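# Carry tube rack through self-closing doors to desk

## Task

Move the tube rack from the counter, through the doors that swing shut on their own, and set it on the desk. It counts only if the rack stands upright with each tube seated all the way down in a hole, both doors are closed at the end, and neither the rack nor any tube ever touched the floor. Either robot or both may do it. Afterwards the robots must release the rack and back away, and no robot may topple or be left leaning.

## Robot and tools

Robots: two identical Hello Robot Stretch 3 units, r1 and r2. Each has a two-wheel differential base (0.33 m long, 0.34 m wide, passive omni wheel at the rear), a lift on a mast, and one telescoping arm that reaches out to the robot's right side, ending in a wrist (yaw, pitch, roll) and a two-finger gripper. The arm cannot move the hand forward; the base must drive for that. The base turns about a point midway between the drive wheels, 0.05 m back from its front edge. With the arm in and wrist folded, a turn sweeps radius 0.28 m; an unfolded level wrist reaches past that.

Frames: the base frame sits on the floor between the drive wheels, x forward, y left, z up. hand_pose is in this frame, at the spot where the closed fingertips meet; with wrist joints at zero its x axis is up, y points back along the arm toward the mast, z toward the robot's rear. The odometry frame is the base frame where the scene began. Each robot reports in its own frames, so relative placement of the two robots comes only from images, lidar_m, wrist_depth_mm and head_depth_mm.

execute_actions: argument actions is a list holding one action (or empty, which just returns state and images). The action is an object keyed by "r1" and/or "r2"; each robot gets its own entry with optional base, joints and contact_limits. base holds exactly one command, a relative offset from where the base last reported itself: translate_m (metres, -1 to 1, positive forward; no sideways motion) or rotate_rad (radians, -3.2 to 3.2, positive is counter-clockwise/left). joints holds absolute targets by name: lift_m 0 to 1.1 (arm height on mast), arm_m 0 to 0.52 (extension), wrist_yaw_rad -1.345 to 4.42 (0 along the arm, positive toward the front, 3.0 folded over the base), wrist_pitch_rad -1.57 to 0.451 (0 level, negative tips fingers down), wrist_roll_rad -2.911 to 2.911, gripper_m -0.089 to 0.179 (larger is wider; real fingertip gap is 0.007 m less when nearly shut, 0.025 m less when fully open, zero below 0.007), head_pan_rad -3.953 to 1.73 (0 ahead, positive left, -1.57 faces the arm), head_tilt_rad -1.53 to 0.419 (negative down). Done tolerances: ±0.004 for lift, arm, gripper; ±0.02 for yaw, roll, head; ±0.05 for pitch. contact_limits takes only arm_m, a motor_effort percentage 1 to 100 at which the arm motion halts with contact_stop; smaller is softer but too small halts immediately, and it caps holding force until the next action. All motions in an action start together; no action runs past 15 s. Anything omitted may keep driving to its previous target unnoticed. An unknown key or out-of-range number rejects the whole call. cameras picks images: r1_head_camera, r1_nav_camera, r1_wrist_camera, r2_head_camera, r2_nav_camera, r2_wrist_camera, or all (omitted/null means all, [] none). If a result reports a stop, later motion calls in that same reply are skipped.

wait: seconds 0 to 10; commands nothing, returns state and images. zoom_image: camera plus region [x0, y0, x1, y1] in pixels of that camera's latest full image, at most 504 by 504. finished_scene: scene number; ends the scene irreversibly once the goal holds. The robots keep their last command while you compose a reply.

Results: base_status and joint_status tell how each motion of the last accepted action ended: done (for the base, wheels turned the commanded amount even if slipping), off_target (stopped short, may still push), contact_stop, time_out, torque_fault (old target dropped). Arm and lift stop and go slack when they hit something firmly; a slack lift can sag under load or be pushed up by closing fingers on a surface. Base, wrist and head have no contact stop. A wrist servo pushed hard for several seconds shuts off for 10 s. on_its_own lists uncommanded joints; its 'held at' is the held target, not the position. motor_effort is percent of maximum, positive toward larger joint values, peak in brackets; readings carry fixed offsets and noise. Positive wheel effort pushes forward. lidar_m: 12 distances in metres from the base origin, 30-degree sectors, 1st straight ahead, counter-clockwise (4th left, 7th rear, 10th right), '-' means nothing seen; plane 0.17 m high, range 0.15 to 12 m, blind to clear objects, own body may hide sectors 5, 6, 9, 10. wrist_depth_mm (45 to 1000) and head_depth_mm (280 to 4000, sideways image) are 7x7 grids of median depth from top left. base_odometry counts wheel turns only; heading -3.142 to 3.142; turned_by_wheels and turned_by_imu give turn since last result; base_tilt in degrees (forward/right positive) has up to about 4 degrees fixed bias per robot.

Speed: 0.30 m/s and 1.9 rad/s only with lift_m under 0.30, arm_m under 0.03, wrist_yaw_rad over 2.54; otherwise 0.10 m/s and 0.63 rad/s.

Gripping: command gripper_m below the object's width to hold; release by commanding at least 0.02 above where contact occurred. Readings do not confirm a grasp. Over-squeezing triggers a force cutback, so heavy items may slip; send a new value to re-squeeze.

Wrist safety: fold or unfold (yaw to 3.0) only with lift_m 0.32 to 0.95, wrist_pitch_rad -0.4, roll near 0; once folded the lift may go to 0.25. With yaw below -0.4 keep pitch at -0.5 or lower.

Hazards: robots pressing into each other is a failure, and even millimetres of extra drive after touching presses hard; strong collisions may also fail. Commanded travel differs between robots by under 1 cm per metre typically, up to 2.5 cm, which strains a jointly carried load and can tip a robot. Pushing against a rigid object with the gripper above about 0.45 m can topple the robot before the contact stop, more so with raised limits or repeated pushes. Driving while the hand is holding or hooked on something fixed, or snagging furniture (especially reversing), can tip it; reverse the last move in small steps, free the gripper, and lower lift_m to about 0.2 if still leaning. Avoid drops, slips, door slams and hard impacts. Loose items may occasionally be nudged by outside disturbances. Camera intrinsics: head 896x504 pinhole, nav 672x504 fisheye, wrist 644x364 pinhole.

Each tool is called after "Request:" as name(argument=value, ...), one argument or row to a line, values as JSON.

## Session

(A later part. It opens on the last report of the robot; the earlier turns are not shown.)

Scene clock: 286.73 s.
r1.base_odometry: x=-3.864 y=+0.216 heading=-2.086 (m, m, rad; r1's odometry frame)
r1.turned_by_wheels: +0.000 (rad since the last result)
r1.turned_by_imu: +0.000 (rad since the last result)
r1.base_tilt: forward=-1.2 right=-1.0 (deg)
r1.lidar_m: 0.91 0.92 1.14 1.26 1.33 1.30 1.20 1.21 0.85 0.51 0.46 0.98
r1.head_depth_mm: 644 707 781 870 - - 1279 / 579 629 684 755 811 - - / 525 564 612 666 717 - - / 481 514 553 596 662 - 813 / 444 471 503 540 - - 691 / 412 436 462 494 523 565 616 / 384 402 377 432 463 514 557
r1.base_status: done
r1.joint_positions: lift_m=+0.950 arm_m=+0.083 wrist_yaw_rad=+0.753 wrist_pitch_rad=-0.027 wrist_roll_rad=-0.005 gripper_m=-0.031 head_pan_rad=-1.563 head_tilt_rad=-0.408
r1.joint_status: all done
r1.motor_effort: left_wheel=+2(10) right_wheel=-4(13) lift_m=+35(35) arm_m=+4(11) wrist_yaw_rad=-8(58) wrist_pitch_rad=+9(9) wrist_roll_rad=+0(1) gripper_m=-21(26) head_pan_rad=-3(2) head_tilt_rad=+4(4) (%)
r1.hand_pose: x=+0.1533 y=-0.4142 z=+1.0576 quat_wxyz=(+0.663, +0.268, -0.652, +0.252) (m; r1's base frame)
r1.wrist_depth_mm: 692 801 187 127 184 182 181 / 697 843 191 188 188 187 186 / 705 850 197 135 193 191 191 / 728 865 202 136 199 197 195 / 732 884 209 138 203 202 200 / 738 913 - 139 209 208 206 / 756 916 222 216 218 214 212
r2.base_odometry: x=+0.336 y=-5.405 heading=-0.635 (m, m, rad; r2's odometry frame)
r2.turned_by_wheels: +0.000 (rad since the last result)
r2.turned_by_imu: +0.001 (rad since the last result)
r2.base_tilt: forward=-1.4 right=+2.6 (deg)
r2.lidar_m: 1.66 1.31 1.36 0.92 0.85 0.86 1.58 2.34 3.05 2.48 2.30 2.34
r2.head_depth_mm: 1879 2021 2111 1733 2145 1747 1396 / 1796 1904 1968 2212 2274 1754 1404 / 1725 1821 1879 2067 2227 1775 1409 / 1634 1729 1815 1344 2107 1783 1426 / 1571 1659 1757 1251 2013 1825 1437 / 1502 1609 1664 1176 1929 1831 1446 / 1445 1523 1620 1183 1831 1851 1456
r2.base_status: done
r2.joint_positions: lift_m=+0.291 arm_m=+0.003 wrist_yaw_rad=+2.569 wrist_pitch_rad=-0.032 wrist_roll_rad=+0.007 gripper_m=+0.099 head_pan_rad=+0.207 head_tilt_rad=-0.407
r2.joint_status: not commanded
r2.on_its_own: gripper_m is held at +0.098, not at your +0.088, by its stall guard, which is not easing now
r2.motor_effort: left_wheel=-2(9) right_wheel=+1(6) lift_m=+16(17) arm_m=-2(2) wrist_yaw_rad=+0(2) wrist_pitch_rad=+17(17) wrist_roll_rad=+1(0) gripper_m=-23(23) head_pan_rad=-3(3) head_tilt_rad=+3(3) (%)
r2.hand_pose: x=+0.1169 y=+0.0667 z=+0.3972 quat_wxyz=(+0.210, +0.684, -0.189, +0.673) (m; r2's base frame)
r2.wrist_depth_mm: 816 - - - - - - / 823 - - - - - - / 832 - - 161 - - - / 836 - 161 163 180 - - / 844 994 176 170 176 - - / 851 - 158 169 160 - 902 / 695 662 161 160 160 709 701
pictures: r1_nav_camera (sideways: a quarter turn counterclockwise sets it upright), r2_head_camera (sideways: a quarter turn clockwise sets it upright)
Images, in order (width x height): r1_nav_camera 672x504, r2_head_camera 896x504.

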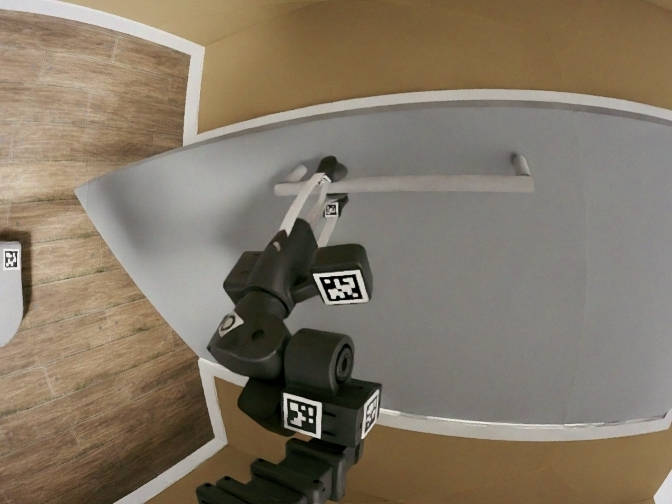

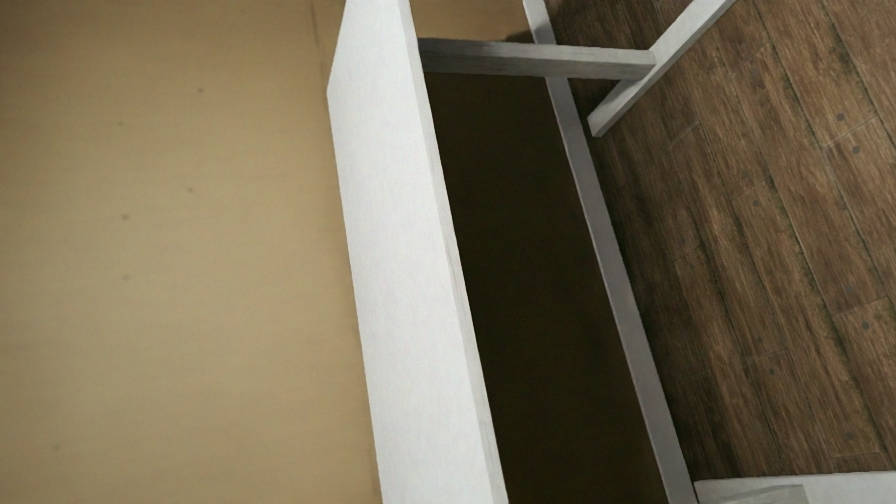

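Request:
execute_actions(
  actions=[
    {"r2":{"base":{"rotate_rad":0.6},"joints":{"lift_m":0.5,"head_pan_rad":0}},"r1":{"base":{"translate_m":0.077},"joints":{"arm_m":0.124,"wrist_yaw_rad":0.636}}},
  ],
  cameras=[],
)

Request:
execute_actions(
  actions=[
    {"r2":{"base":{"translate_m":0.15},"joints":{"lift_m":0.7,"wrist_yaw_rad":2.07}},"r1":{"base":{"translate_m":0.073},"joints":{"arm_m":0.173,"wrist_yaw_rad":0.53}}},
  ],
  cameras=[],
)

Request:
execute_actions(
  actions=[
    {"r2":{"base":{"translate_m":0.15},"joints":{"lift_m":0.93,"wrist_yaw_rad":1.57,"head_tilt_rad":-0.7}},"r1":{"base":{"translate_m":0.069},"joints":{"arm_m":0.228,"wrist_yaw_rad":0.424}}},
  ],
  cameras=["r2_head_camera","r2_wrist_camera","r1_nav_camera"],
)

Scene clock: 290.20 s.
r1.base_odometry: x=-3.902 y=+0.149 heading=-2.086 (m, m, rad; r1's odometry frame)
r1.turned_by_wheels: +0.000 (rad since the last result)
r1.turned_by_imu: +0.000 (rad since the last result)
r1.base_tilt: forward=-1.2 right=-1.1 (deg)
r1.lidar_m: 0.83 0.84 1.05 1.26 1.34 1.38 1.27 1.29 0.83 0.55 0.51 0.90
r1.head_depth_mm: 632 686 758 834 - - 1250 / 579 625 683 743 - - 1068 / 534 575 622 678 - - 925 / 497 531 571 614 - - 816 / 464 493 528 567 - 669 731 / 435 457 485 510 544 611 662 / 410 428 459 489 523 580 1298
r1.base_status: done
r1.joint_positions: lift_m=+0.950 arm_m=+0.124 wrist_yaw_rad=+0.641 wrist_pitch_rad=-0.026 wrist_roll_rad=-0.005 gripper_m=-0.031 head_pan_rad=-1.563 head_tilt_rad=-0.408
r1.joint_status: all done
r1.motor_effort: left_wheel=+2(11) right_wheel=-3(13) lift_m=+35(35) arm_m=+3(10) wrist_yaw_rad=-4(54) wrist_pitch_rad=+9(9) wrist_roll_rad=-1(0) gripper_m=-19(25) head_pan_rad=-2(2) head_tilt_rad=+5(4) (%)
r1.hand_pose: x=+0.1313 y=-0.4737 z=+1.0577 quat_wxyz=(+0.676, +0.231, -0.666, +0.214) (m; r1's base frame)
r1.wrist_depth_mm: 669 805 185 124 185 185 184 / 680 814 190 187 189 189 189 / 687 838 195 193 194 194 195 / 689 859 199 139 199 200 199 / 711 866 205 138 206 205 205 / 726 888 979 140 211 211 211 / 728 914 221 216 219 217 217
r2.base_odometry: x=+0.336 y=-5.405 heading=-0.035 (m, m, rad; r2's odometry frame)
r2.turned_by_wheels: +0.600 (rad since the last result)
r2.turned_by_imu: +0.607 (rad since the last result)
r2.base_tilt: forward=-1.5 right=+2.7 (deg)
r2.lidar_m: 1.31 1.25 0.89 0.85 0.87 1.55 2.96 3.09 2.41 2.30 2.37 1.66
r2.head_depth_mm: 1499 1590 1678 1246 2013 1762 1390 / 1500 1594 1676 1266 1989 1758 1398 / 1505 1595 1673 1186 2004 1779 1412 / 1491 1584 1682 1215 1990 1732 1422 / 1503 1598 1687 1252 1975 1749 1437 / 1508 1594 1705 1798 1997 1825 1444 / 1506 1584 1715 1832 1989 1855 1467
r2.base_status: done
r2.joint_positions: lift_m=+0.499 arm_m=+0.003 wrist_yaw_rad=+2.569 wrist_pitch_rad=-0.032 wrist_roll_rad=+0.007 gripper_m=+0.099 head_pan_rad=+0.007 head_tilt_rad=-0.407
r2.joint_status: all done
r2.on_its_own: gripper_m is held at +0.098, not at your +0.088, by its stall guard, which is not easing now
r2.motor_effort: left_wheel=-3(9) right_wheel=+1(6) lift_m=+47(45) arm_m=-2(2) wrist_yaw_rad=+1(1) wrist_pitch_rad=+17(18) wrist_roll_rad=+1(1) gripper_m=-23(23) head_pan_rad=-3(15) head_tilt_rad=+4(4) (%)
r2.hand_pose: x=+0.1169 y=+0.0667 z=+0.6058 quat_wxyz=(+0.210, +0.684, -0.189, +0.673) (m; r2's base frame)
r2.wrist_depth_mm: 680 777 895 - - - - / 696 775 935 - - - - / 717 818 890 161 - - - / 741 843 161 162 181 - - / 741 820 175 169 175 - - / 752 - 158 169 161 - - / 745 902 160 160 161 - 987
pictures: none
No camera images: the call's "cameras" was empty. Leave "cameras" out to get every camera's image.

Scene clock: 293.20 s.
r1.base_odometry: x=-3.938 y=+0.086 heading=-2.086 (m, m, rad; r1's odometry frame)
r1.turned_by_wheels: +0.000 (rad since the last result)
r1.turned_by_imu: +0.000 (rad since the last result)
r1.base_tilt: forward=-1.3 right=-1.1 (deg)
r1.lidar_m: 0.76 0.76 0.95 1.25 1.35 1.46 1.35 1.36 0.83 0.59 0.57 0.82
r1.head_depth_mm: 635 690 755 825 - 1074 1215 / 594 641 697 742 - 960 1071 / 558 597 646 698 - 868 958 / 523 561 604 638 - 788 866 / 494 526 564 589 658 717 790 / 469 490 525 567 613 670 766 / 445 473 512 936 1060 1176 1293
r1.base_status: done
r1.joint_positions: lift_m=+0.950 arm_m=+0.173 wrist_yaw_rad=+0.531 wrist_pitch_rad=-0.025 wrist_roll_rad=-0.005 gripper_m=-0.031 head_pan_rad=-1.563 head_tilt_rad=-0.408
r1.joint_status: all done
r1.motor_effort: left_wheel=+1(11) right_wheel=-2(11) lift_m=+35(35) arm_m=+3(8) wrist_yaw_rad=+0(47) wrist_pitch_rad=+9(9) wrist_roll_rad=+0(1) gripper_m=-19(25) head_pan_rad=-2(3) head_tilt_rad=+4(4) (%)
r1.hand_pose: x=+0.1080 y=-0.5382 z=+1.0579 quat_wxyz=(+0.687, +0.194, -0.678, +0.177) (m; r1's base frame)
r1.wrist_depth_mm: 647 743 184 124 185 187 188 / 671 769 189 129 191 191 193 / 668 779 194 193 196 196 198 / 684 801 200 197 201 203 203 / 684 830 205 138 207 209 209 / 702 848 210 140 213 213 215 / 706 858 218 216 220 220 222
r2.base_odometry: x=+0.486 y=-5.410 heading=-0.035 (m, m, rad; r2's odometry frame)
r2.turned_by_wheels: +0.000 (rad since the last result)
r2.turned_by_imu: +0.000 (rad since the last result)
r2.base_tilt: forward=-1.6 right=+2.7 (deg)
r2.lidar_m: 1.17 1.25 0.89 0.85 0.88 1.59 2.97 3.26 2.40 2.30 2.36 1.54
r2.head_depth_mm: 1364 1457 1538 959 1819 1755 1398 / 1358 1445 1536 980 1812 1768 1392 / 1371 1459 1541 1000 1810 1784 1413 / 1362 1456 1535 1023 1826 1778 1429 / 1369 1451 1551 1048 1759 1749 1445 / 1374 1449 1572 1065 1823 1834 1446 / 1370 1450 1560 1664 1829 1838 1457
r2.base_status: done
r2.joint_positions: lift_m=+0.699 arm_m=+0.003 wrist_yaw_rad=+2.071 wrist_pitch_rad=-0.032 wrist_roll_rad=+0.007 gripper_m=+0.099 head_pan_rad=+0.007 head_tilt_rad=-0.407
r2.joint_status: all done
r2.on_its_own: gripper_m is held at +0.098, not at your +0.088, by its stall guard, which is not easing now
r2.motor_effort: left_wheel=-2(5) right_wheel=+2(6) lift_m=+47(46) arm_m=-2(2) wrist_yaw_rad=-1(3) wrist_pitch_rad=+18(18) wrist_roll_rad=+1(1) gripper_m=-24(24) head_pan_rad=-3(3) head_tilt_rad=+3(3) (%)
r2.hand_pose: x=+0.2027 y=-0.0255 z=+0.8058 quat_wxyz=(+0.369, +0.616, -0.352, +0.600) (m; r2's base frame)
r2.wrist_depth_mm: 805 982 - - - - - / 796 - - - - 932 767 / 812 - - 162 - - - / 835 998 161 162 181 - - / 829 921 175 172 176 - - / 839 - 158 170 161 - - / 806 - 161 161 159 - -
pictures: none
No camera images: the call's "cameras" was empty. Leave "cameras" out to get every camera's image.

Scene clock: 296.13 s.
r1.base_odometry: x=-3.972 y=+0.026 heading=-2.086 (m, m, rad; r1's odometry frame)
r1.turned_by_wheels: +0.000 (rad since the last result)
r1.turned_by_imu: +0.000 (rad since the last result)
r1.base_tilt: forward=-1.3 right=-1.1 (deg)
r1.lidar_m: 0.69 0.69 0.87 1.25 1.36 1.54 1.41 1.43 0.85 0.64 0.64 0.75
r1.head_depth_mm: 655 706 772 826 975 1065 1217 / 619 667 725 - - 975 1102 / 588 631 683 725 - 901 1007 / 560 600 645 679 770 836 929 / 533 559 598 645 717 781 863 / 512 542 587 643 1027 1163 1288 / 767 829 897 977 1067 1168 1289
r1.base_status: done
r1.joint_positions: lift_m=+0.950 arm_m=+0.228 wrist_yaw_rad=+0.420 wrist_pitch_rad=-0.025 wrist_roll_rad=-0.005 gripper_m=-0.031 head_pan_rad=-1.563 head_tilt_rad=-0.408
r1.joint_status: all done
r1.motor_effort: left_wheel=+0(9) right_wheel=+0(10) lift_m=+35(35) arm_m=+2(7) wrist_yaw_rad=+3(40) wrist_pitch_rad=+8(9) wrist_roll_rad=+0(0) gripper_m=-20(24) head_pan_rad=-2(2) head_tilt_rad=+3(4) (%)
r1.hand_pose: x=+0.0828 y=-0.6062 z=+1.0581 quat_wxyz=(+0.695, +0.156, -0.688, +0.139) (m; r1's base frame)
r1.wrist_depth_mm: 633 599 183 125 187 189 192 / 649 607 188 128 192 194 196 / 665 630 192 191 196 198 202 / 683 646 197 197 202 205 207 / 687 675 203 137 208 210 214 / 696 686 208 140 214 217 221 / 714 706 216 214 221 224 228
r2.base_odometry: x=+0.636 y=-5.416 heading=-0.035 (m, m, rad; r2's odometry frame)
r2.turned_by_wheels: +0.000 (rad since the last result)
r2.turned_by_imu: +0.000 (rad since the last result)
r2.base_tilt: forward=-1.5 right=+2.7 (deg)
r2.lidar_m: 1.01 1.26 0.90 0.86 0.88 1.61 2.99 3.38 2.39 2.29 1.44 1.44
r2.head_depth_mm: 1225 1186 758 1786 321 - 1161 / 1218 1215 765 1784 1692 1354 1179 / 1222 1249 780 1775 1692 1387 1184 / 1214 1289 791 1779 1700 1403 1189 / 1209 1292 809 1673 1629 1412 1196 / 1214 1306 821 1767 1746 1423 1213 / 1214 1344 880 1767 1766 1438 1212
r2.base_status: done
r2.joint_positions: lift_m=+0.929 arm_m=+0.003 wrist_yaw_rad=+1.572 wrist_pitch_rad=-0.032 wrist_roll_rad=+0.007 gripper_m=+0.099 head_pan_rad=+0.007 head_tilt_rad=-0.691
r2.joint_status: all done
r2.on_its_own: gripper_m is held at +0.098, not at your +0.088, by its stall guard, which is not easing now
r2.motor_effort: left_wheel=-3(4) right_wheel=+2(3) lift_m=+48(47) arm_m=-1(2) wrist_yaw_rad=-1(1) wrist_pitch_rad=+18(18) wrist_roll_rad=+0(1) gripper_m=-23(24) head_pan_rad=-3(2) head_tilt_rad=-2(18) (%)
r2.hand_pose: x=+0.2340 y=-0.1478 z=+1.0357 quat_wxyz=(+0.506, +0.510, -0.493, +0.490) (m; r2's base frame)
r2.wrist_depth_mm: - - - - - - - / - - - - - - - / - - - 161 - - - / - 773 161 161 181 754 731 / - - 176 170 177 - - / - - 157 169 161 - - / - - 161 160 159 - -
pictures: r1_nav_camera (sideways: a quarter turn counterclockwise sets it upright), r2_head_camera (sideways: a quarter turn clockwise sets it upright), r2_wrist_camera
Images, in order (width x height): r1_nav_camera 672x504, r2_head_camera 896x504, r2_wrist_camera 644x364.

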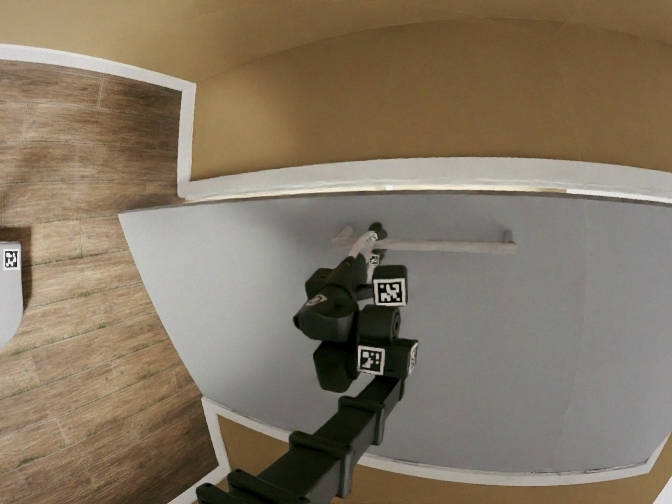

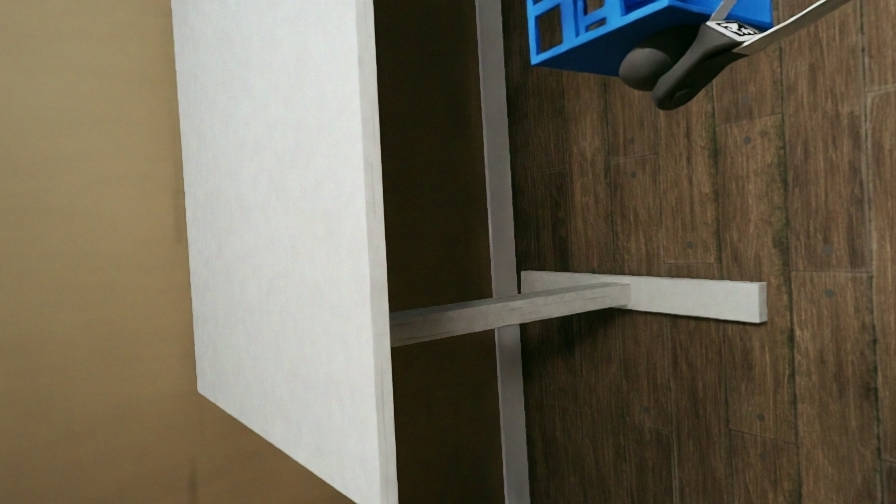

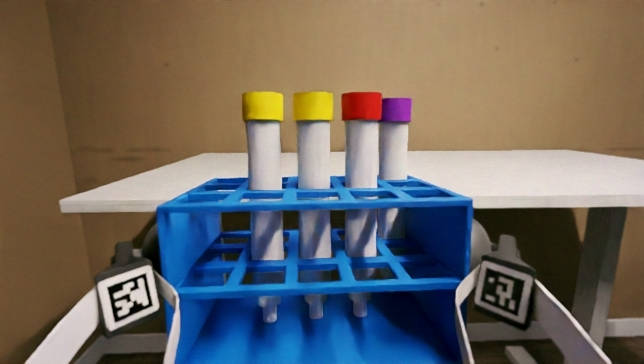

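Request:
execute_actions(
  actions=[
    {"r2":{"base":{"translate_m":0.2},"joints":{"lift_m":0.94,"head_tilt_rad":-1.1}},"r1":{"base":{"translate_m":0.063},"joints":{"arm_m":0.289,"wrist_yaw_rad":0.318}}},
  ],
  cameras=[],
)

Request:
execute_actions(
  actions=[
    {"r2":{"base":{"translate_m":0.15}},"r1":{"base":{"translate_m":0.058},"joints":{"arm_m":0.357,"wrist_yaw_rad":0.212}}},
  ],
  cameras=["r2_head_camera","r2_wrist_camera","r2_nav_camera"],
)

Scene clock: 299.73 s.
r1.base_odometry: x=-4.003 y=-0.029 heading=-2.086 (m, m, rad; r1's odometry frame)
r1.turned_by_wheels: +0.000 (rad since the last result)
r1.turned_by_imu: -0.001 (rad since the last result)
r1.base_tilt: forward=-1.2 right=-1.0 (deg)
r1.lidar_m: 0.63 0.63 0.79 1.26 1.36 1.61 1.48 1.49 0.88 0.71 0.96 0.68
r1.head_depth_mm: 683 738 802 - 990 1085 1238 / 653 703 765 - 935 1024 1147 / 629 675 728 - 890 959 1070 / 604 646 695 - 831 903 1005 / 583 620 668 720 792 881 1019 / 585 814 893 978 1071 1175 1292 / 779 834 899 967 1061 1162 1280
r1.base_status: done
r1.joint_positions: lift_m=+0.950 arm_m=+0.289 wrist_yaw_rad=+0.312 wrist_pitch_rad=-0.024 wrist_roll_rad=-0.005 gripper_m=-0.031 head_pan_rad=-1.563 head_tilt_rad=-0.408
r1.joint_status: all done
r1.motor_effort: left_wheel=+0(11) right_wheel=+1(9) lift_m=+35(35) arm_m=+2(7) wrist_yaw_rad=+5(33) wrist_pitch_rad=+8(8) wrist_roll_rad=+0(0) gripper_m=-20(22) head_pan_rad=-2(2) head_tilt_rad=+3(4) (%)
r1.hand_pose: x=+0.0570 y=-0.6771 z=+1.0583 quat_wxyz=(+0.702, +0.118, -0.695, +0.102) (m; r1's base frame)
r1.wrist_depth_mm: 487 465 181 125 188 191 194 / 503 479 187 128 193 196 201 / 515 490 192 191 198 202 206 / 531 500 196 197 203 207 212 / 549 515 202 136 210 214 218 / 565 536 208 140 216 220 225 / 582 551 215 181 224 227 233
r2.base_odometry: x=+0.836 y=-5.423 heading=-0.035 (m, m, rad; r2's odometry frame)
r2.turned_by_wheels: +0.000 (rad since the last result)
r2.turned_by_imu: +0.000 (rad since the last result)
r2.base_tilt: forward=-1.6 right=+2.6 (deg)
r2.lidar_m: 0.82 0.83 0.91 0.87 0.89 1.19 3.01 3.37 2.40 2.29 1.30 1.32
r2.head_depth_mm: 571 499 302 1381 1301 1174 1070 / 578 511 1653 1456 1309 1182 1102 / 584 516 1644 1479 1321 1191 1117 / 595 513 1655 1501 1333 1197 1122 / 603 516 1562 1463 1322 1206 1114 / 610 521 1677 1515 1359 1219 1104 / 618 527 1679 1534 1355 1223 1114
r2.base_status: done
r2.joint_positions: lift_m=+0.939 arm_m=+0.003 wrist_yaw_rad=+1.572 wrist_pitch_rad=-0.032 wrist_roll_rad=+0.007 gripper_m=+0.099 head_pan_rad=+0.007 head_tilt_rad=-1.086
r2.joint_status: all done
r2.on_its_own: gripper_m is held at +0.098, not at your +0.088, by its stall guard, which is not easing now
r2.motor_effort: left_wheel=-3(3) right_wheel=+1(5) lift_m=+48(51) arm_m=-2(2) wrist_yaw_rad=-1(2) wrist_pitch_rad=+18(18) wrist_roll_rad=+0(1) gripper_m=-23(24) head_pan_rad=-3(3) head_tilt_rad=-3(20) (%)
r2.hand_pose: x=+0.2340 y=-0.1478 z=+1.0457 quat_wxyz=(+0.506, +0.510, -0.493, +0.490) (m; r2's base frame)
r2.wrist_depth_mm: - - - - - - - / - - - - - - - / - - - 161 - - - / - 838 161 161 181 796 780 / 458 413 176 171 176 446 436 / - - 159 170 161 - - / - - 161 162 159 - -
pictures: none
No camera images: the call's "cameras" was empty. Leave "cameras" out to get every camera's image.

Scene clock: 302.20 s.
r1.base_odometry: x=-4.031 y=-0.079 heading=-2.086 (m, m, rad; r1's odometry frame)
r1.turned_by_wheels: +0.000 (rad since the last result)
r1.turned_by_imu: -0.001 (rad since the last result)
r1.base_tilt: forward=-1.3 right=-1.1 (deg)
r1.lidar_m: 0.57 0.58 0.71 1.27 1.37 1.60 1.54 1.55 0.92 0.78 0.94 0.62
r1.head_depth_mm: 718 776 840 - 1025 1133 1271 / 697 750 805 - 974 1080 1212 / 678 726 780 - 941 1034 1155 / 657 699 750 823 898 986 1098 / 643 694 759 835 1033 1166 1291 / 772 828 895 969 1059 1171 1291 / 772 829 891 965 1046 1150 1269
r1.base_status: done
r1.joint_positions: lift_m=+0.950 arm_m=+0.357 wrist_yaw_rad=+0.203 wrist_pitch_rad=-0.023 wrist_roll_rad=-0.005 gripper_m=-0.031 head_pan_rad=-1.563 head_tilt_rad=-0.408
r1.joint_status: all done
r1.motor_effort: left_wheel=-1(9) right_wheel=+2(8) lift_m=+35(35) arm_m=+2(6) wrist_yaw_rad=+7(30) wrist_pitch_rad=+7(8) wrist_roll_rad=+0(0) gripper_m=-20(23) head_pan_rad=-2(2) head_tilt_rad=+4(3) (%)
r1.hand_pose: x=+0.0300 y=-0.7522 z=+1.0585 quat_wxyz=(+0.706, +0.080, -0.701, +0.063) (m; r1's base frame)
r1.wrist_depth_mm: 363 355 180 125 188 193 199 / 372 363 185 128 194 199 204 / 382 373 189 191 199 205 210 / 393 383 196 197 205 210 216 / 403 394 201 136 211 217 223 / 413 407 206 139 218 222 230 / 427 417 214 181 224 231 236
r2.base_odometry: x=+0.986 y=-5.428 heading=-0.036 (m, m, rad; r2's odometry frame)
r2.turned_by_wheels: +0.000 (rad since the last result)
r2.turned_by_imu: +0.000 (rad since the last result)
r2.base_tilt: forward=-1.4 right=+2.7 (deg)
r2.lidar_m: 0.69 0.67 0.91 0.87 0.90 1.20 3.04 3.37 2.39 2.28 1.21 1.17
r2.head_depth_mm: 570 482 302 1383 1299 1177 1077 / 578 487 429 1454 1302 1182 1103 / 586 493 433 1477 1323 1194 1121 / 593 498 435 1500 1327 1204 1123 / 602 503 434 1393 1324 1213 1113 / 610 510 436 1520 1348 1218 1103 / 618 515 441 1526 1369 1222 1107
r2.base_status: done
r2.joint_positions: lift_m=+0.939 arm_m=+0.003 wrist_yaw_rad=+1.572 wrist_pitch_rad=-0.032 wrist_roll_rad=+0.007 gripper_m=+0.099 head_pan_rad=+0.007 head_tilt_rad=-1.087
r2.joint_status: not commanded
r2.on_its_own: gripper_m is held at +0.098, not at your +0.088, by its stall guard, which is not easing now
r2.motor_effort: left_wheel=-2(3) right_wheel=+1(5) lift_m=+48(48) arm_m=-2(2) wrist_yaw_rad=-1(1) wrist_pitch_rad=+18(18) wrist_roll_rad=+1(1) gripper_m=-24(23) head_pan_rad=-3(3) head_tilt_rad=-4(4) (%)
r2.hand_pose: x=+0.2340 y=-0.1478 z=+1.0457 quat_wxyz=(+0.506, +0.510, -0.493, +0.490) (m; r2's base frame)
r2.wrist_depth_mm: 977 957 967 982 - - - / 996 - - - - - - / - - - 162 - - - / - 827 162 162 181 809 792 / 453 416 175 171 177 441 437 / 311 - 157 169 161 - 304 / 263 262 161 160 160 266 268
pictures: r2_head_camera (sideways: a quarter turn clockwise sets it upright), r2_nav_camera (sideways: a quarter turn counterclockwise sets it upright), r2_wrist_camera
Images, in order (width x height): r2_head_camera 896x504, r2_nav_camera 672x504, r2_wrist_camera 644x364.

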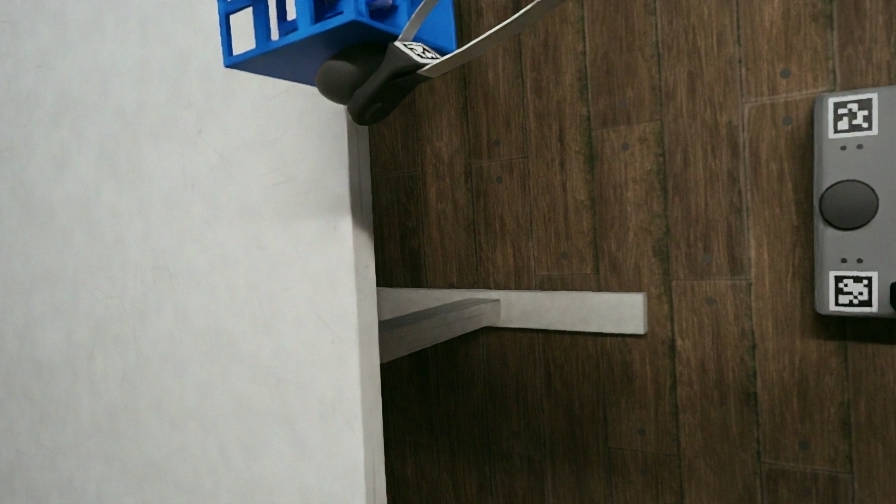

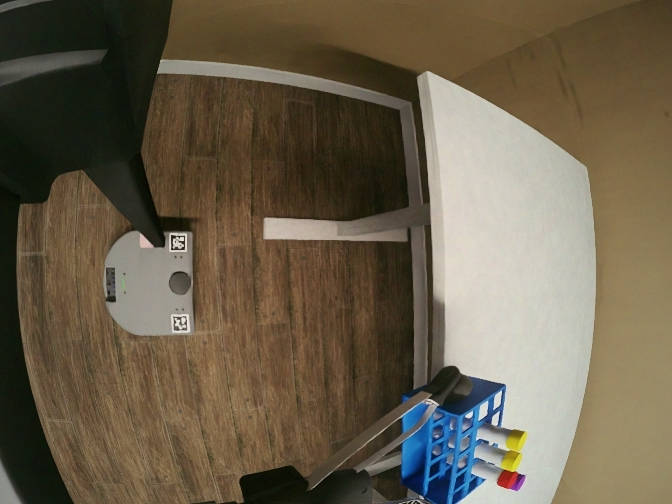

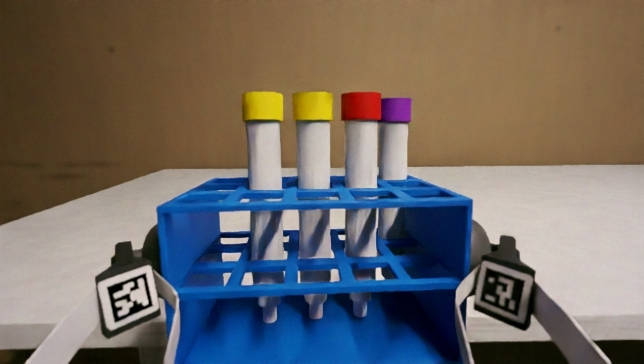

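Request:
execute_actions(
  actions=[
    {"r2":{"base":{"translate_m":0.2},"joints":{"lift_m":0.92}},"r1":{"base":{"translate_m":0.053},"joints":{"arm_m":0.429,"wrist_yaw_rad":0.106}}},
  ],
  cameras=[],
)

Request:
execute_actions(
  actions=[
    {"r2":{"joints":{"lift_m":0.898}},"r1":{"base":{"translate_m":0.046},"joints":{"arm_m":0.507,"wrist_yaw_rad":0.0}}},
  ],
  cameras=["r2_head_camera","r2_wrist_camera","r1_nav_camera"],
)

Scene clock: 305.77 s.
r1.base_odometry: x=-4.057 y=-0.126 heading=-2.086 (m, m, rad; r1's odometry frame)
r1.turned_by_wheels: +0.000 (rad since the last result)
r1.turned_by_imu: -0.001 (rad since the last result)
r1.base_tilt: forward=-1.2 right=-1.1 (deg)
r1.lidar_m: 0.52 0.52 0.65 1.27 1.38 1.62 1.59 1.58 0.97 0.87 0.85 0.56
r1.head_depth_mm: 763 818 889 - 1081 1180 1306 / 745 798 852 967 1039 1149 1281 / 730 782 837 - 1011 1111 1242 / 716 761 820 904 983 1093 1225 / 755 825 887 980 1059 1174 1286 / 774 827 893 968 1056 1161 1281 / 766 825 880 957 1035 1142 1264
r1.base_status: done
r1.joint_positions: lift_m=+0.950 arm_m=+0.429 wrist_yaw_rad=+0.093 wrist_pitch_rad=-0.022 wrist_roll_rad=-0.005 gripper_m=-0.031 head_pan_rad=-1.563 head_tilt_rad=-0.408
r1.joint_status: all done
r1.motor_effort: left_wheel=-1(9) right_wheel=+5(9) lift_m=+35(35) arm_m=+2(5) wrist_yaw_rad=+11(29) wrist_pitch_rad=+7(8) wrist_roll_rad=-1(0) gripper_m=-21(22) head_pan_rad=-2(2) head_tilt_rad=+4(3) (%)
r1.hand_pose: x=+0.0022 y=-0.8284 z=+1.0587 quat_wxyz=(+0.709, +0.041, -0.704, +0.025) (m; r1's base frame)
r1.wrist_depth_mm: 259 251 179 126 190 197 203 / 266 258 184 128 195 201 208 / 272 264 189 132 200 208 215 / 280 279 193 196 206 213 221 / 286 286 199 137 212 220 228 / 295 293 203 139 220 226 236 / 304 303 213 148 225 234 244
r2.base_odometry: x=+1.186 y=-5.435 heading=-0.036 (m, m, rad; r2's odometry frame)
r2.turned_by_wheels: +0.000 (rad since the last result)
r2.turned_by_imu: +0.000 (rad since the last result)
r2.base_tilt: forward=-1.6 right=+2.7 (deg)
r2.lidar_m: 0.91 0.48 0.92 0.88 0.90 1.21 3.06 3.35 2.39 2.28 1.12 0.95
r2.head_depth_mm: 570 482 303 329 325 1148 1078 / 578 487 421 363 330 1154 1109 / 585 494 425 372 332 1162 1121 / 594 499 429 375 334 1169 1127 / 601 503 432 380 337 1159 1111 / 609 510 437 383 340 1182 1107 / 620 515 441 386 342 1185 1112
r2.base_status: done
r2.joint_positions: lift_m=+0.921 arm_m=+0.003 wrist_yaw_rad=+1.571 wrist_pitch_rad=-0.032 wrist_roll_rad=+0.007 gripper_m=+0.099 head_pan_rad=+0.007 head_tilt_rad=-1.087
r2.joint_status: all done
r2.on_its_own: gripper_m is held at +0.098, not at your +0.088, by its stall guard, which is not easing now
r2.motor_effort: left_wheel=-3(4) right_wheel=+1(7) lift_m=+16(44) arm_m=-2(2) wrist_yaw_rad=-2(0) wrist_pitch_rad=+18(18) wrist_roll_rad=+0(1) gripper_m=-24(23) head_pan_rad=-2(3) head_tilt_rad=-4(4) (%)
r2.hand_pose: x=+0.2340 y=-0.1478 z=+1.0270 quat_wxyz=(+0.506, +0.510, -0.493, +0.490) (m; r2's base frame)
r2.wrist_depth_mm: 779 777 810 807 805 815 819 / 802 810 821 812 827 834 900 / 822 831 815 161 851 886 895 / 845 719 160 164 181 698 683 / 397 366 176 170 176 390 386 / 278 - 158 169 161 - 269 / 210 200 162 161 160 206 208
pictures: none
No camera images: the call's "cameras" was empty. Leave "cameras" out to get every camera's image.

Scene clock: 307.57 s.
r1.base_odometry: x=-4.080 y=-0.166 heading=-2.087 (m, m, rad; r1's odometry frame)
r1.turned_by_wheels: +0.000 (rad since the last result)
r1.turned_by_imu: -0.001 (rad since the last result)
r1.base_tilt: forward=-1.2 right=-1.0 (deg)
r1.lidar_m: 0.47 0.47 0.59 1.22 1.38 1.66 1.63 1.57 1.03 0.93 0.78 0.51
r1.head_depth_mm: 811 869 938 - 1142 1250 1339 / 801 860 913 1025 1108 1227 1323 / 791 841 896 1017 1093 1205 1314 / 782 835 900 983 1067 1180 1296 / 771 832 894 970 1059 1171 1293 / 770 825 889 959 1049 1151 1272 / 763 817 877 948 1032 1134 1247
r1.base_status: done
r1.joint_positions: lift_m=+0.950 arm_m=+0.507 wrist_yaw_rad=-0.015 wrist_pitch_rad=-0.021 wrist_roll_rad=-0.005 gripper_m=-0.031 head_pan_rad=-1.563 head_tilt_rad=-0.408
r1.joint_status: all done
r1.motor_effort: left_wheel=-4(8) right_wheel=+6(10) lift_m=+35(35) arm_m=+2(5) wrist_yaw_rad=+12(18) wrist_pitch_rad=+7(7) wrist_roll_rad=+0(1) gripper_m=-21(22) head_pan_rad=-1(1) head_tilt_rad=+4(4) (%)
r1.hand_pose: x=-0.0252 y=-0.9075 z=+1.0589 quat_wxyz=(+0.709, +0.003, -0.705, -0.013) (m; r1's base frame)
r1.wrist_depth_mm: 161 165 178 126 192 198 207 / 165 169 182 128 197 204 213 / 170 173 188 132 202 211 219 / 175 178 192 195 209 216 226 / 180 182 197 137 214 223 234 / 185 188 202 139 222 230 241 / 197 192 211 149 228 237 250
r2.base_odometry: x=+1.186 y=-5.435 heading=-0.036 (m, m, rad; r2's odometry frame)
r2.turned_by_wheels: +0.000 (rad since the last result)
r2.turned_by_imu: +0.000 (rad since the last result)
r2.base_tilt: forward=-1.5 right=+2.6 (deg)
r2.lidar_m: 0.91 0.48 0.92 0.88 0.90 1.21 3.07 3.35 2.38 2.27 1.11 0.95
r2.head_depth_mm: 570 481 338 338 326 1139 1075 / 578 487 420 363 329 1155 1104 / 585 492 424 373 332 1156 1119 / 594 498 428 376 335 1163 1125 / 602 504 433 379 337 1160 1111 / 611 509 437 382 340 1182 1103 / 618 515 441 385 343 1188 1111
r2.base_status: not commanded
r2.joint_positions: lift_m=+0.899 arm_m=+0.003 wrist_yaw_rad=+1.571 wrist_pitch_rad=-0.032 wrist_roll_rad=+0.007 gripper_m=+0.099 head_pan_rad=+0.007 head_tilt_rad=-1.087
r2.joint_status: all done
r2.on_its_own: gripper_m is held at +0.098, not at your +0.088, by its stall guard, which is not easing now
r2.motor_effort: left_wheel=-2(3) right_wheel=+1(1) lift_m=+16(16) arm_m=-2(2) wrist_yaw_rad=-1(1) wrist_pitch_rad=+18(18) wrist_roll_rad=+1(1) gripper_m=-24(23) head_pan_rad=-3(3) head_tilt_rad=-3(4) (%)
r2.hand_pose: x=+0.2340 y=-0.1478 z=+1.0050 quat_wxyz=(+0.506, +0.510, -0.493, +0.490) (m; r2's base frame)
r2.wrist_depth_mm: 767 778 777 785 809 799 850 / 777 815 807 822 838 852 845 / 815 835 839 161 851 857 867 / 845 616 161 162 180 587 578 / 335 309 175 170 176 325 326 / 232 - 158 170 161 - 227 / 182 169 161 162 160 174 173
pictures: r1_nav_camera (sideways: a quarter turn counterclockwise sets it upright), r2_head_camera (sideways: a quarter turn clockwise sets it upright), r2_wrist_camera
Images, in order (width x height): r1_nav_camera 672x504, r2_head_camera 896x504, r2_wrist_camera 644x364.

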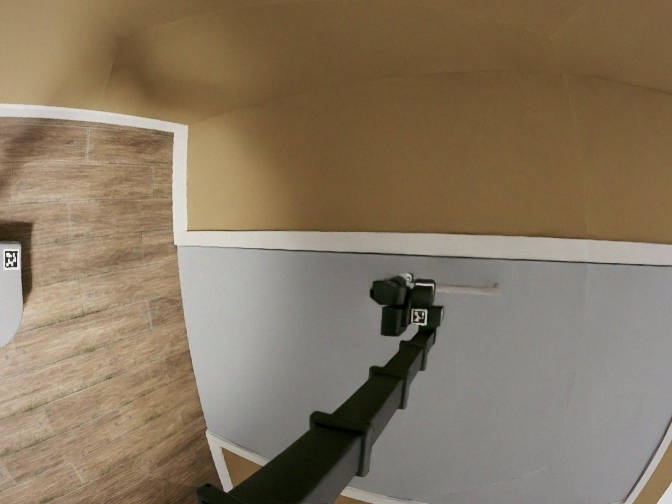

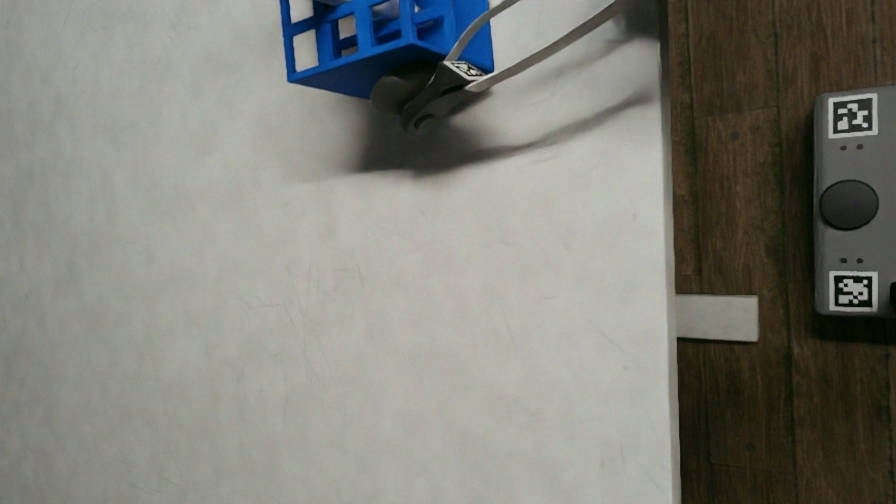

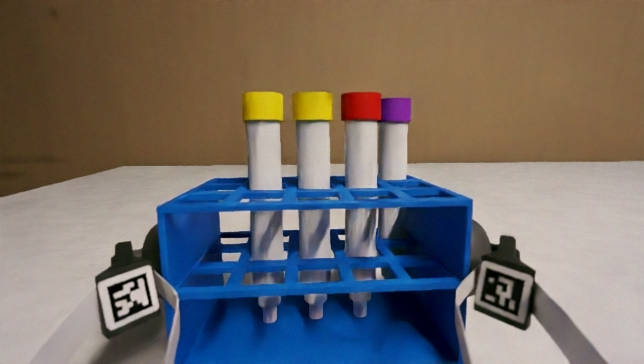

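h≈0.119; lower ~0.012.

Request:
execute_actions(
  actions=[
    {"r2":{"joints":{"lift_m":0.886}},"r1":{"joints":{"gripper_m":0.09}}},
  ],
  cameras=[],
)

Scene clock: 309.40 s.
r1.base_odometry: x=-4.080 y=-0.166 heading=-2.086 (m, m, rad; r1's odometry frame)
r1.turned_by_wheels: +0.000 (rad since the last result)
r1.turned_by_imu: +0.000 (rad since the last result)
r1.base_tilt: forward=-1.1 right=-1.1 (deg)
r1.lidar_m: 0.47 0.48 0.59 1.23 1.39 1.66 1.63 1.57 1.03 0.94 0.78 0.51
r1.head_depth_mm: 815 873 942 - 1144 1254 1342 / 804 865 917 1029 1114 1230 1320 / 796 846 902 1024 1097 1207 1314 / 786 846 901 990 1066 1183 1299 / 772 830 897 971 1058 1170 1291 / 768 827 890 963 1049 1155 1276 / 765 814 880 948 1030 1136 1259
r1.base_status: not commanded
r1.joint_positions: lift_m=+0.950 arm_m=+0.507 wrist_yaw_rad=-0.002 wrist_pitch_rad=-0.021 wrist_roll_rad=-0.005 gripper_m=+0.090 head_pan_rad=-1.563 head_tilt_rad=-0.408
r1.joint_status: all done
r1.motor_effort: left_wheel=-1(4) right_wheel=+0(6) lift_m=+35(35) arm_m=+2(2) wrist_yaw_rad=+2(11) wrist_pitch_rad=+7(7) wrist_roll_rad=+0(1) gripper_m=+0(76) head_pan_rad=-2(2) head_tilt_rad=+5(4) (%)
r1.hand_pose: x=-0.0219 y=-0.9075 z=+1.0589 quat_wxyz=(+0.709, +0.007, -0.705, -0.008) (m; r1's base frame)
r1.wrist_depth_mm: 164 166 183 186 195 202 209 / 168 170 189 191 200 208 214 / 172 175 192 196 206 214 221 / 184 179 199 199 211 219 226 / 188 184 204 146 217 227 234 / 194 187 211 212 222 235 242 / 200 193 215 217 232 242 250
r2.base_odometry: x=+1.186 y=-5.435 heading=-0.036 (m, m, rad; r2's odometry frame)
r2.turned_by_wheels: +0.000 (rad since the last result)
r2.turned_by_imu: +0.000 (rad since the last result)
r2.base_tilt: forward=-1.5 right=+2.7 (deg)
r2.lidar_m: 0.91 0.48 0.92 0.88 0.90 1.21 3.04 3.36 2.38 2.27 1.12 0.95
r2.head_depth_mm: 570 482 402 349 328 1150 1072 / 577 487 419 363 330 1152 1106 / 586 493 424 372 332 1154 1128 / 593 499 429 376 334 1168 1119 / 601 504 433 379 337 1152 1112 / 609 510 438 382 340 1184 1107 / 617 515 442 385 343 1187 1116
r2.base_status: not commanded
r2.joint_positions: lift_m=+0.887 arm_m=+0.003 wrist_yaw_rad=+1.571 wrist_pitch_rad=-0.015 wrist_roll_rad=+0.007 gripper_m=+0.099 head_pan_rad=+0.007 head_tilt_rad=-1.087
r2.joint_status: all done
r2.on_its_own: gripper_m is held at +0.098, not at your +0.088, by its stall guard, which is not easing now
r2.motor_effort: left_wheel=-2(3) right_wheel=+2(1) lift_m=+14(12) arm_m=-1(2) wrist_yaw_rad=-1(1) wrist_pitch_rad=+8(18) wrist_roll_rad=+1(1) gripper_m=-24(24) head_pan_rad=-2(3) head_tilt_rad=-4(4) (%)
r2.hand_pose: x=+0.2345 y=-0.1478 z=+0.9975 quat_wxyz=(+0.502, +0.506, -0.498, +0.495) (m; r2's base frame)
r2.wrist_depth_mm: 774 770 785 826 828 830 820 / 801 817 802 831 843 831 867 / 807 836 825 161 851 874 895 / 827 616 159 159 170 581 572 / 325 293 175 169 169 314 311 / 220 - 156 169 162 - 213 / - 158 160 160 159 162 162
pictures: none
No camera images: the call's "cameras" was empty. Leave "cameras" out to get every camera's image.

Contact. Release.

Request:
execute_actions(
  actions=[
    {"r2":{"joints":{"gripper_m":0.179}},"r1":{"joints":{"arm_m":0.3}}},
  ],
  cameras=["r2_wrist_camera"],
)

Request:
execute_actions(
  actions=[
    {"r2":{"base":{"translate_m":-0.4},"joints":{"lift_m":0.9,"head_tilt_rad":-0.6}},"r1":{"joints":{"arm_m":0.0,"head_tilt_rad":-0.7}}},
  ],
)

Scene clock: 312.47 s.
r1.base_odometry: x=-4.080 y=-0.166 heading=-2.086 (m, m, rad; r1's odometry frame)
r1.turned_by_wheels: +0.000 (rad since the last result)
r1.turned_by_imu: -0.001 (rad since the last result)
r1.base_tilt: forward=-1.2 right=-1.0 (deg)
r1.lidar_m: 0.47 0.48 0.59 1.23 1.39 1.66 1.64 1.57 1.03 0.94 0.78 0.51
r1.head_depth_mm: 817 877 944 - 1152 1246 1346 / 808 866 933 - 1136 1226 1327 / 793 846 912 - 1117 1212 1311 / 785 845 911 989 1069 1181 1300 / 770 831 896 972 1061 1171 1283 / 771 824 887 960 1048 1156 1274 / 761 817 876 953 1036 1130 1257
r1.base_status: not commanded
r1.joint_positions: lift_m=+0.950 arm_m=+0.300 wrist_yaw_rad=+0.000 wrist_pitch_rad=-0.021 wrist_roll_rad=-0.005 gripper_m=+0.090 head_pan_rad=-1.563 head_tilt_rad=-0.408
r1.joint_status: all done
r1.motor_effort: left_wheel=+0(0) right_wheel=+0(0) lift_m=+35(35) arm_m=-3(4) wrist_yaw_rad=+1(1) wrist_pitch_rad=+7(7) wrist_roll_rad=+0(1) gripper_m=+1(0) head_pan_rad=-2(2) head_tilt_rad=+4(4) (%)
r1.hand_pose: x=-0.0215 y=-0.7009 z=+1.0589 quat_wxyz=(+0.709, +0.008, -0.705, -0.008) (m; r1's base frame)
r1.wrist_depth_mm: 349 356 362 377 392 404 419 / 358 369 369 393 404 419 433 / 367 373 378 400 411 428 444 / 373 386 390 410 428 442 455 / 384 400 402 418 439 453 471 / 394 406 423 438 450 477 481 / 404 420 427 449 466 483 500
r2.base_odometry: x=+1.186 y=-5.435 heading=-0.036 (m, m, rad; r2's odometry frame)
r2.turned_by_wheels: +0.000 (rad since the last result)
r2.turned_by_imu: +0.000 (rad since the last result)
r2.base_tilt: forward=-1.5 right=+2.6 (deg)
r2.lidar_m: 0.91 0.48 0.92 0.88 0.90 1.20 3.06 3.37 2.38 2.27 1.12 0.95
r2.head_depth_mm: 571 482 399 337 327 1144 1076 / 577 487 414 352 329 1150 1106 / 586 493 424 372 332 1158 1120 / 593 498 429 376 335 1161 1125 / 602 504 433 379 337 1157 1111 / 611 509 437 382 340 1190 1105 / 617 516 441 385 343 1196 1115
r2.base_status: not commanded
r2.joint_positions: lift_m=+0.887 arm_m=+0.003 wrist_yaw_rad=+1.570 wrist_pitch_rad=-0.017 wrist_roll_rad=+0.007 gripper_m=+0.179 head_pan_rad=+0.007 head_tilt_rad=-1.087
r2.joint_status: all done
r2.motor_effort: left_wheel=-3(2) right_wheel=+1(2) lift_m=+15(15) arm_m=-2(2) wrist_yaw_rad=+0(1) wrist_pitch_rad=+9(10) wrist_roll_rad=+1(1) gripper_m=+0(100) head_pan_rad=-3(3) head_tilt_rad=-3(3) (%)
r2.hand_pose: x=+0.2344 y=-0.1481 z=+0.9969 quat_wxyz=(+0.503, +0.506, -0.497, +0.494) (m; r2's base frame)
r2.wrist_depth_mm: 785 795 789 807 823 834 831 / 798 813 833 820 829 842 828 / 833 847 820 162 855 861 887 / 846 608 160 163 191 565 562 / 321 290 180 170 173 312 306 / - 191 159 174 176 212 220 / - 160 159 158 158 162 154
pictures: r2_wrist_camera
Images, in order (width x height): r2_wrist_camera 644x364.

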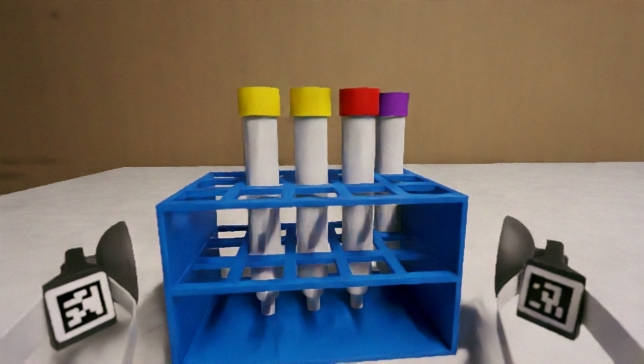

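Scene clock: 317.63 s.
r1.base_odometry: x=-4.080 y=-0.166 heading=-2.086 (m, m, rad; r1's odometry frame)
r1.turned_by_wheels: +0.000 (rad since the last result)
r1.turned_by_imu: -0.001 (rad since the last result)
r1.base_tilt: forward=-1.2 right=-1.1 (deg)
r1.lidar_m: 0.47 0.47 0.59 1.23 1.38 1.66 1.63 1.57 1.03 0.94 0.78 0.51
r1.head_depth_mm: 820 926 1058 1209 - - - / 810 912 1038 1227 - - 1130 / 789 888 1029 - - - 1133 / 793 887 1001 1180 1406 1379 1183 / 776 874 996 1153 1381 1377 1192 / 773 865 983 1141 1354 1380 1191 / 764 855 971 1119 1324 1376 1186
r1.base_status: not commanded
r1.joint_positions: lift_m=+0.950 arm_m=+0.001 wrist_yaw_rad=+0.000 wrist_pitch_rad=-0.021 wrist_roll_rad=-0.005 gripper_m=+0.090 head_pan_rad=-1.563 head_tilt_rad=-0.691
r1.joint_status: all done
r1.motor_effort: left_wheel=+0(0) right_wheel=+1(1) lift_m=+35(35) arm_m=-4(5) wrist_yaw_rad=+1(1) wrist_pitch_rad=+7(7) wrist_roll_rad=+0(0) gripper_m=-1(0) head_pan_rad=-2(2) head_tilt_rad=-5(28) (%)
r1.hand_pose: x=-0.0215 y=-0.4016 z=+1.0589 quat_wxyz=(+0.709, +0.008, -0.705, -0.008) (m; r1's base frame)
r1.wrist_depth_mm: 614 627 636 655 682 695 721 / 616 636 653 679 696 712 740 / 630 644 666 685 713 742 766 / 641 665 677 708 741 753 787 / 661 679 713 730 747 780 799 / 682 693 728 753 761 801 829 / 690 711 745 765 796 841 858
r2.base_odometry: x=+0.786 y=-5.421 heading=-0.036 (m, m, rad; r2's odometry frame)
r2.turned_by_wheels: +0.000 (rad since the last result)
r2.turned_by_imu: -0.001 (rad since the last result)
r2.base_tilt: forward=-1.4 right=+2.7 (deg)
r2.lidar_m: 0.87 1.27 0.90 0.86 0.89 1.17 3.01 3.36 2.40 2.29 1.33 1.37
r2.head_depth_mm: 1087 1196 860 628 1678 1465 1242 / 1077 1190 941 621 1687 1502 1173 / 1079 1186 968 645 1682 1485 1236 / 1079 1182 986 654 1677 1478 1242 / 1078 1187 1010 665 1155 1386 1222 / 1074 1185 1031 675 1709 1524 1263 / 1078 1183 1295 683 1707 1532 1271
r2.base_status: done
r2.joint_positions: lift_m=+0.899 arm_m=+0.003 wrist_yaw_rad=+1.570 wrist_pitch_rad=-0.018 wrist_roll_rad=+0.007 gripper_m=+0.179 head_pan_rad=+0.007 head_tilt_rad=-0.606
r2.joint_status: all done
r2.motor_effort: left_wheel=-3(6) right_wheel=+2(3) lift_m=+47(45) arm_m=-2(2) wrist_yaw_rad=-1(0) wrist_pitch_rad=+10(10) wrist_roll_rad=+1(1) gripper_m=+1(1) head_pan_rad=-3(3) head_tilt_rad=+2(18) (%)
r2.hand_pose: x=+0.2344 y=-0.1481 z=+1.0093 quat_wxyz=(+0.503, +0.506, -0.497, +0.493) (m; r2's base frame)
r2.wrist_depth_mm: - - - - - - - / - - - - - - - / - - - - - - - / - 660 666 562 645 620 615 / - 632 917 - - - - / - - - - - - - / - - - - - - -
pictures: r1_head_camera (sideways: a quarter turn clockwise sets it upright), r1_nav_camera (sideways: a quarter turn counterclockwise sets it upright), r1_wrist_camera, r2_head_camera (sideways: a quarter turn clockwise sets it upright), r2_nav_camera (sideways: a quarter turn counterclockwise sets it upright), r2_wrist_camera
Images, in order (width x height): r1_head_camera 896x504, r1_nav_camera 672x504, r1_wrist_camera 644x364, r2_head_camera 896x504, r2_nav_camera 672x504, r2_wrist_camera 644x364.

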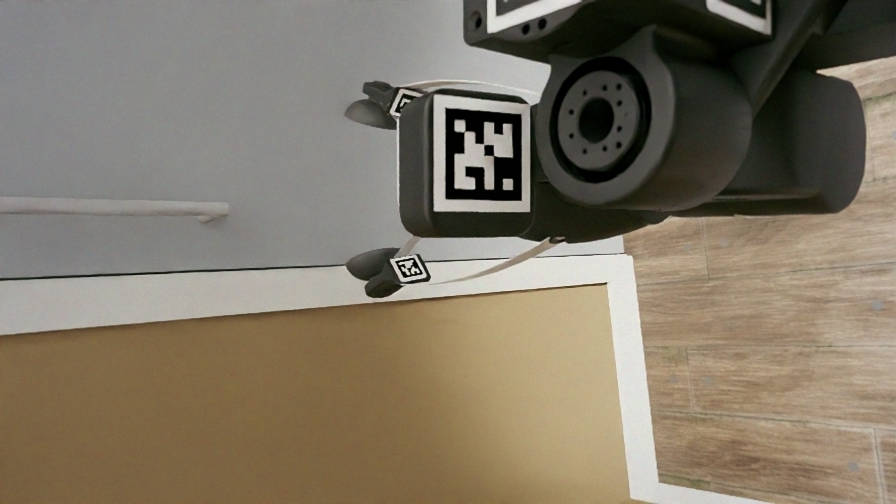

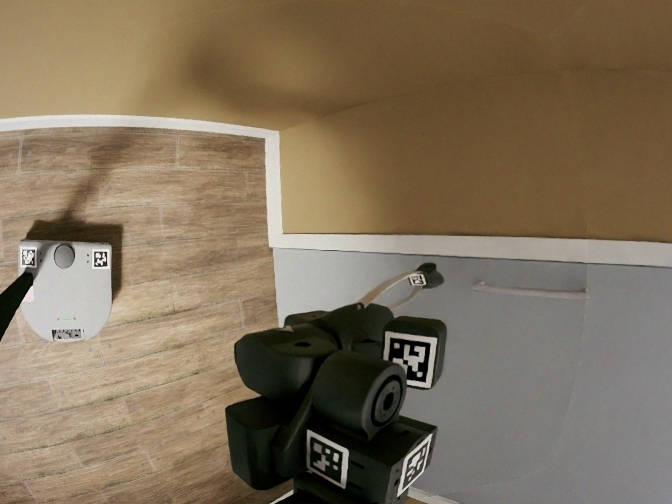

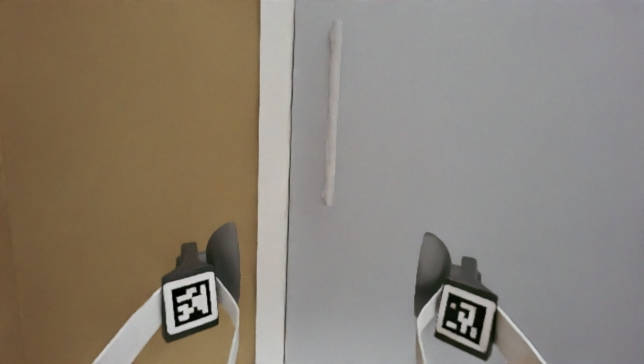

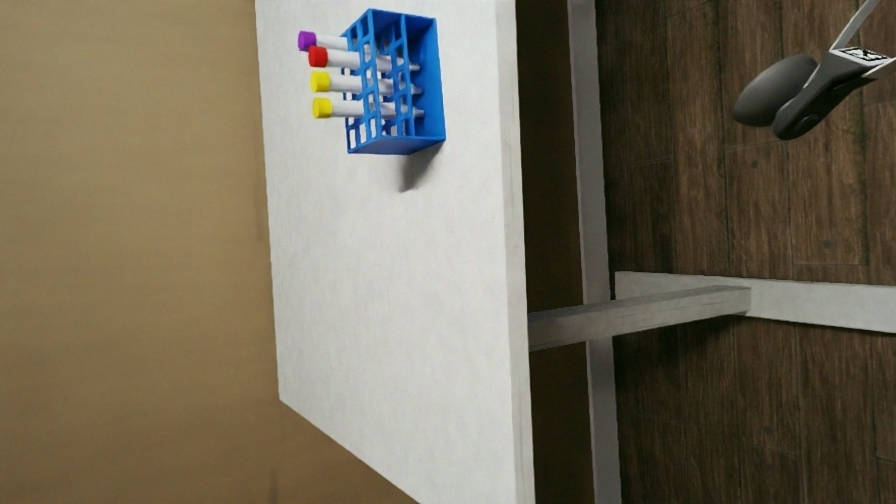

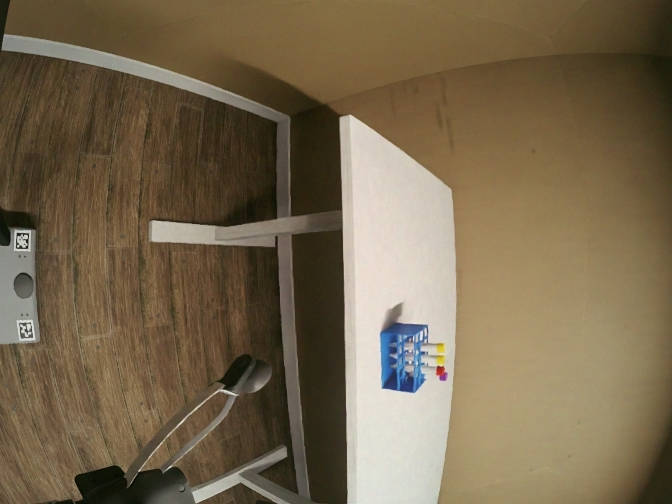

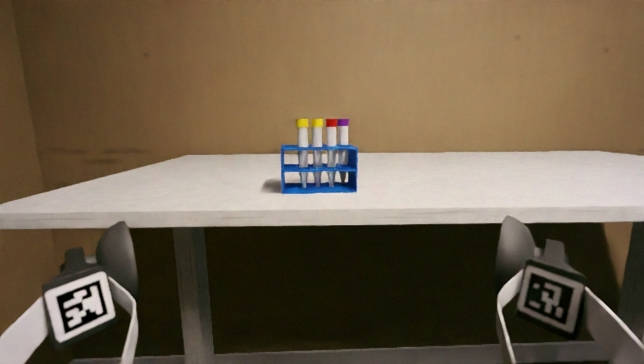

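Request:
zoom_image(
  camera="r2_wrist_camera",
  region=[260, 105, 380, 205],
)

Region (260, 105, 380, 205) of r2_wrist_camera's 644x364 image, scaled by 4.200.

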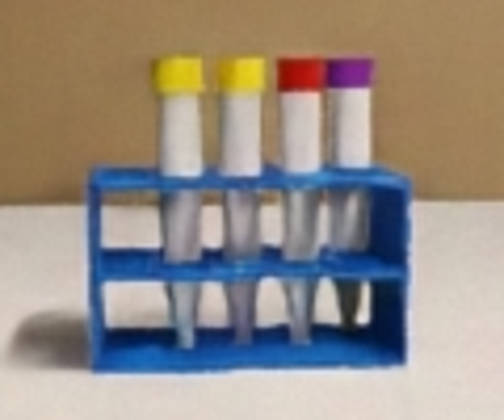

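Request:
finished_scene(
  scene=2,
)

The scene is finished: the task was done.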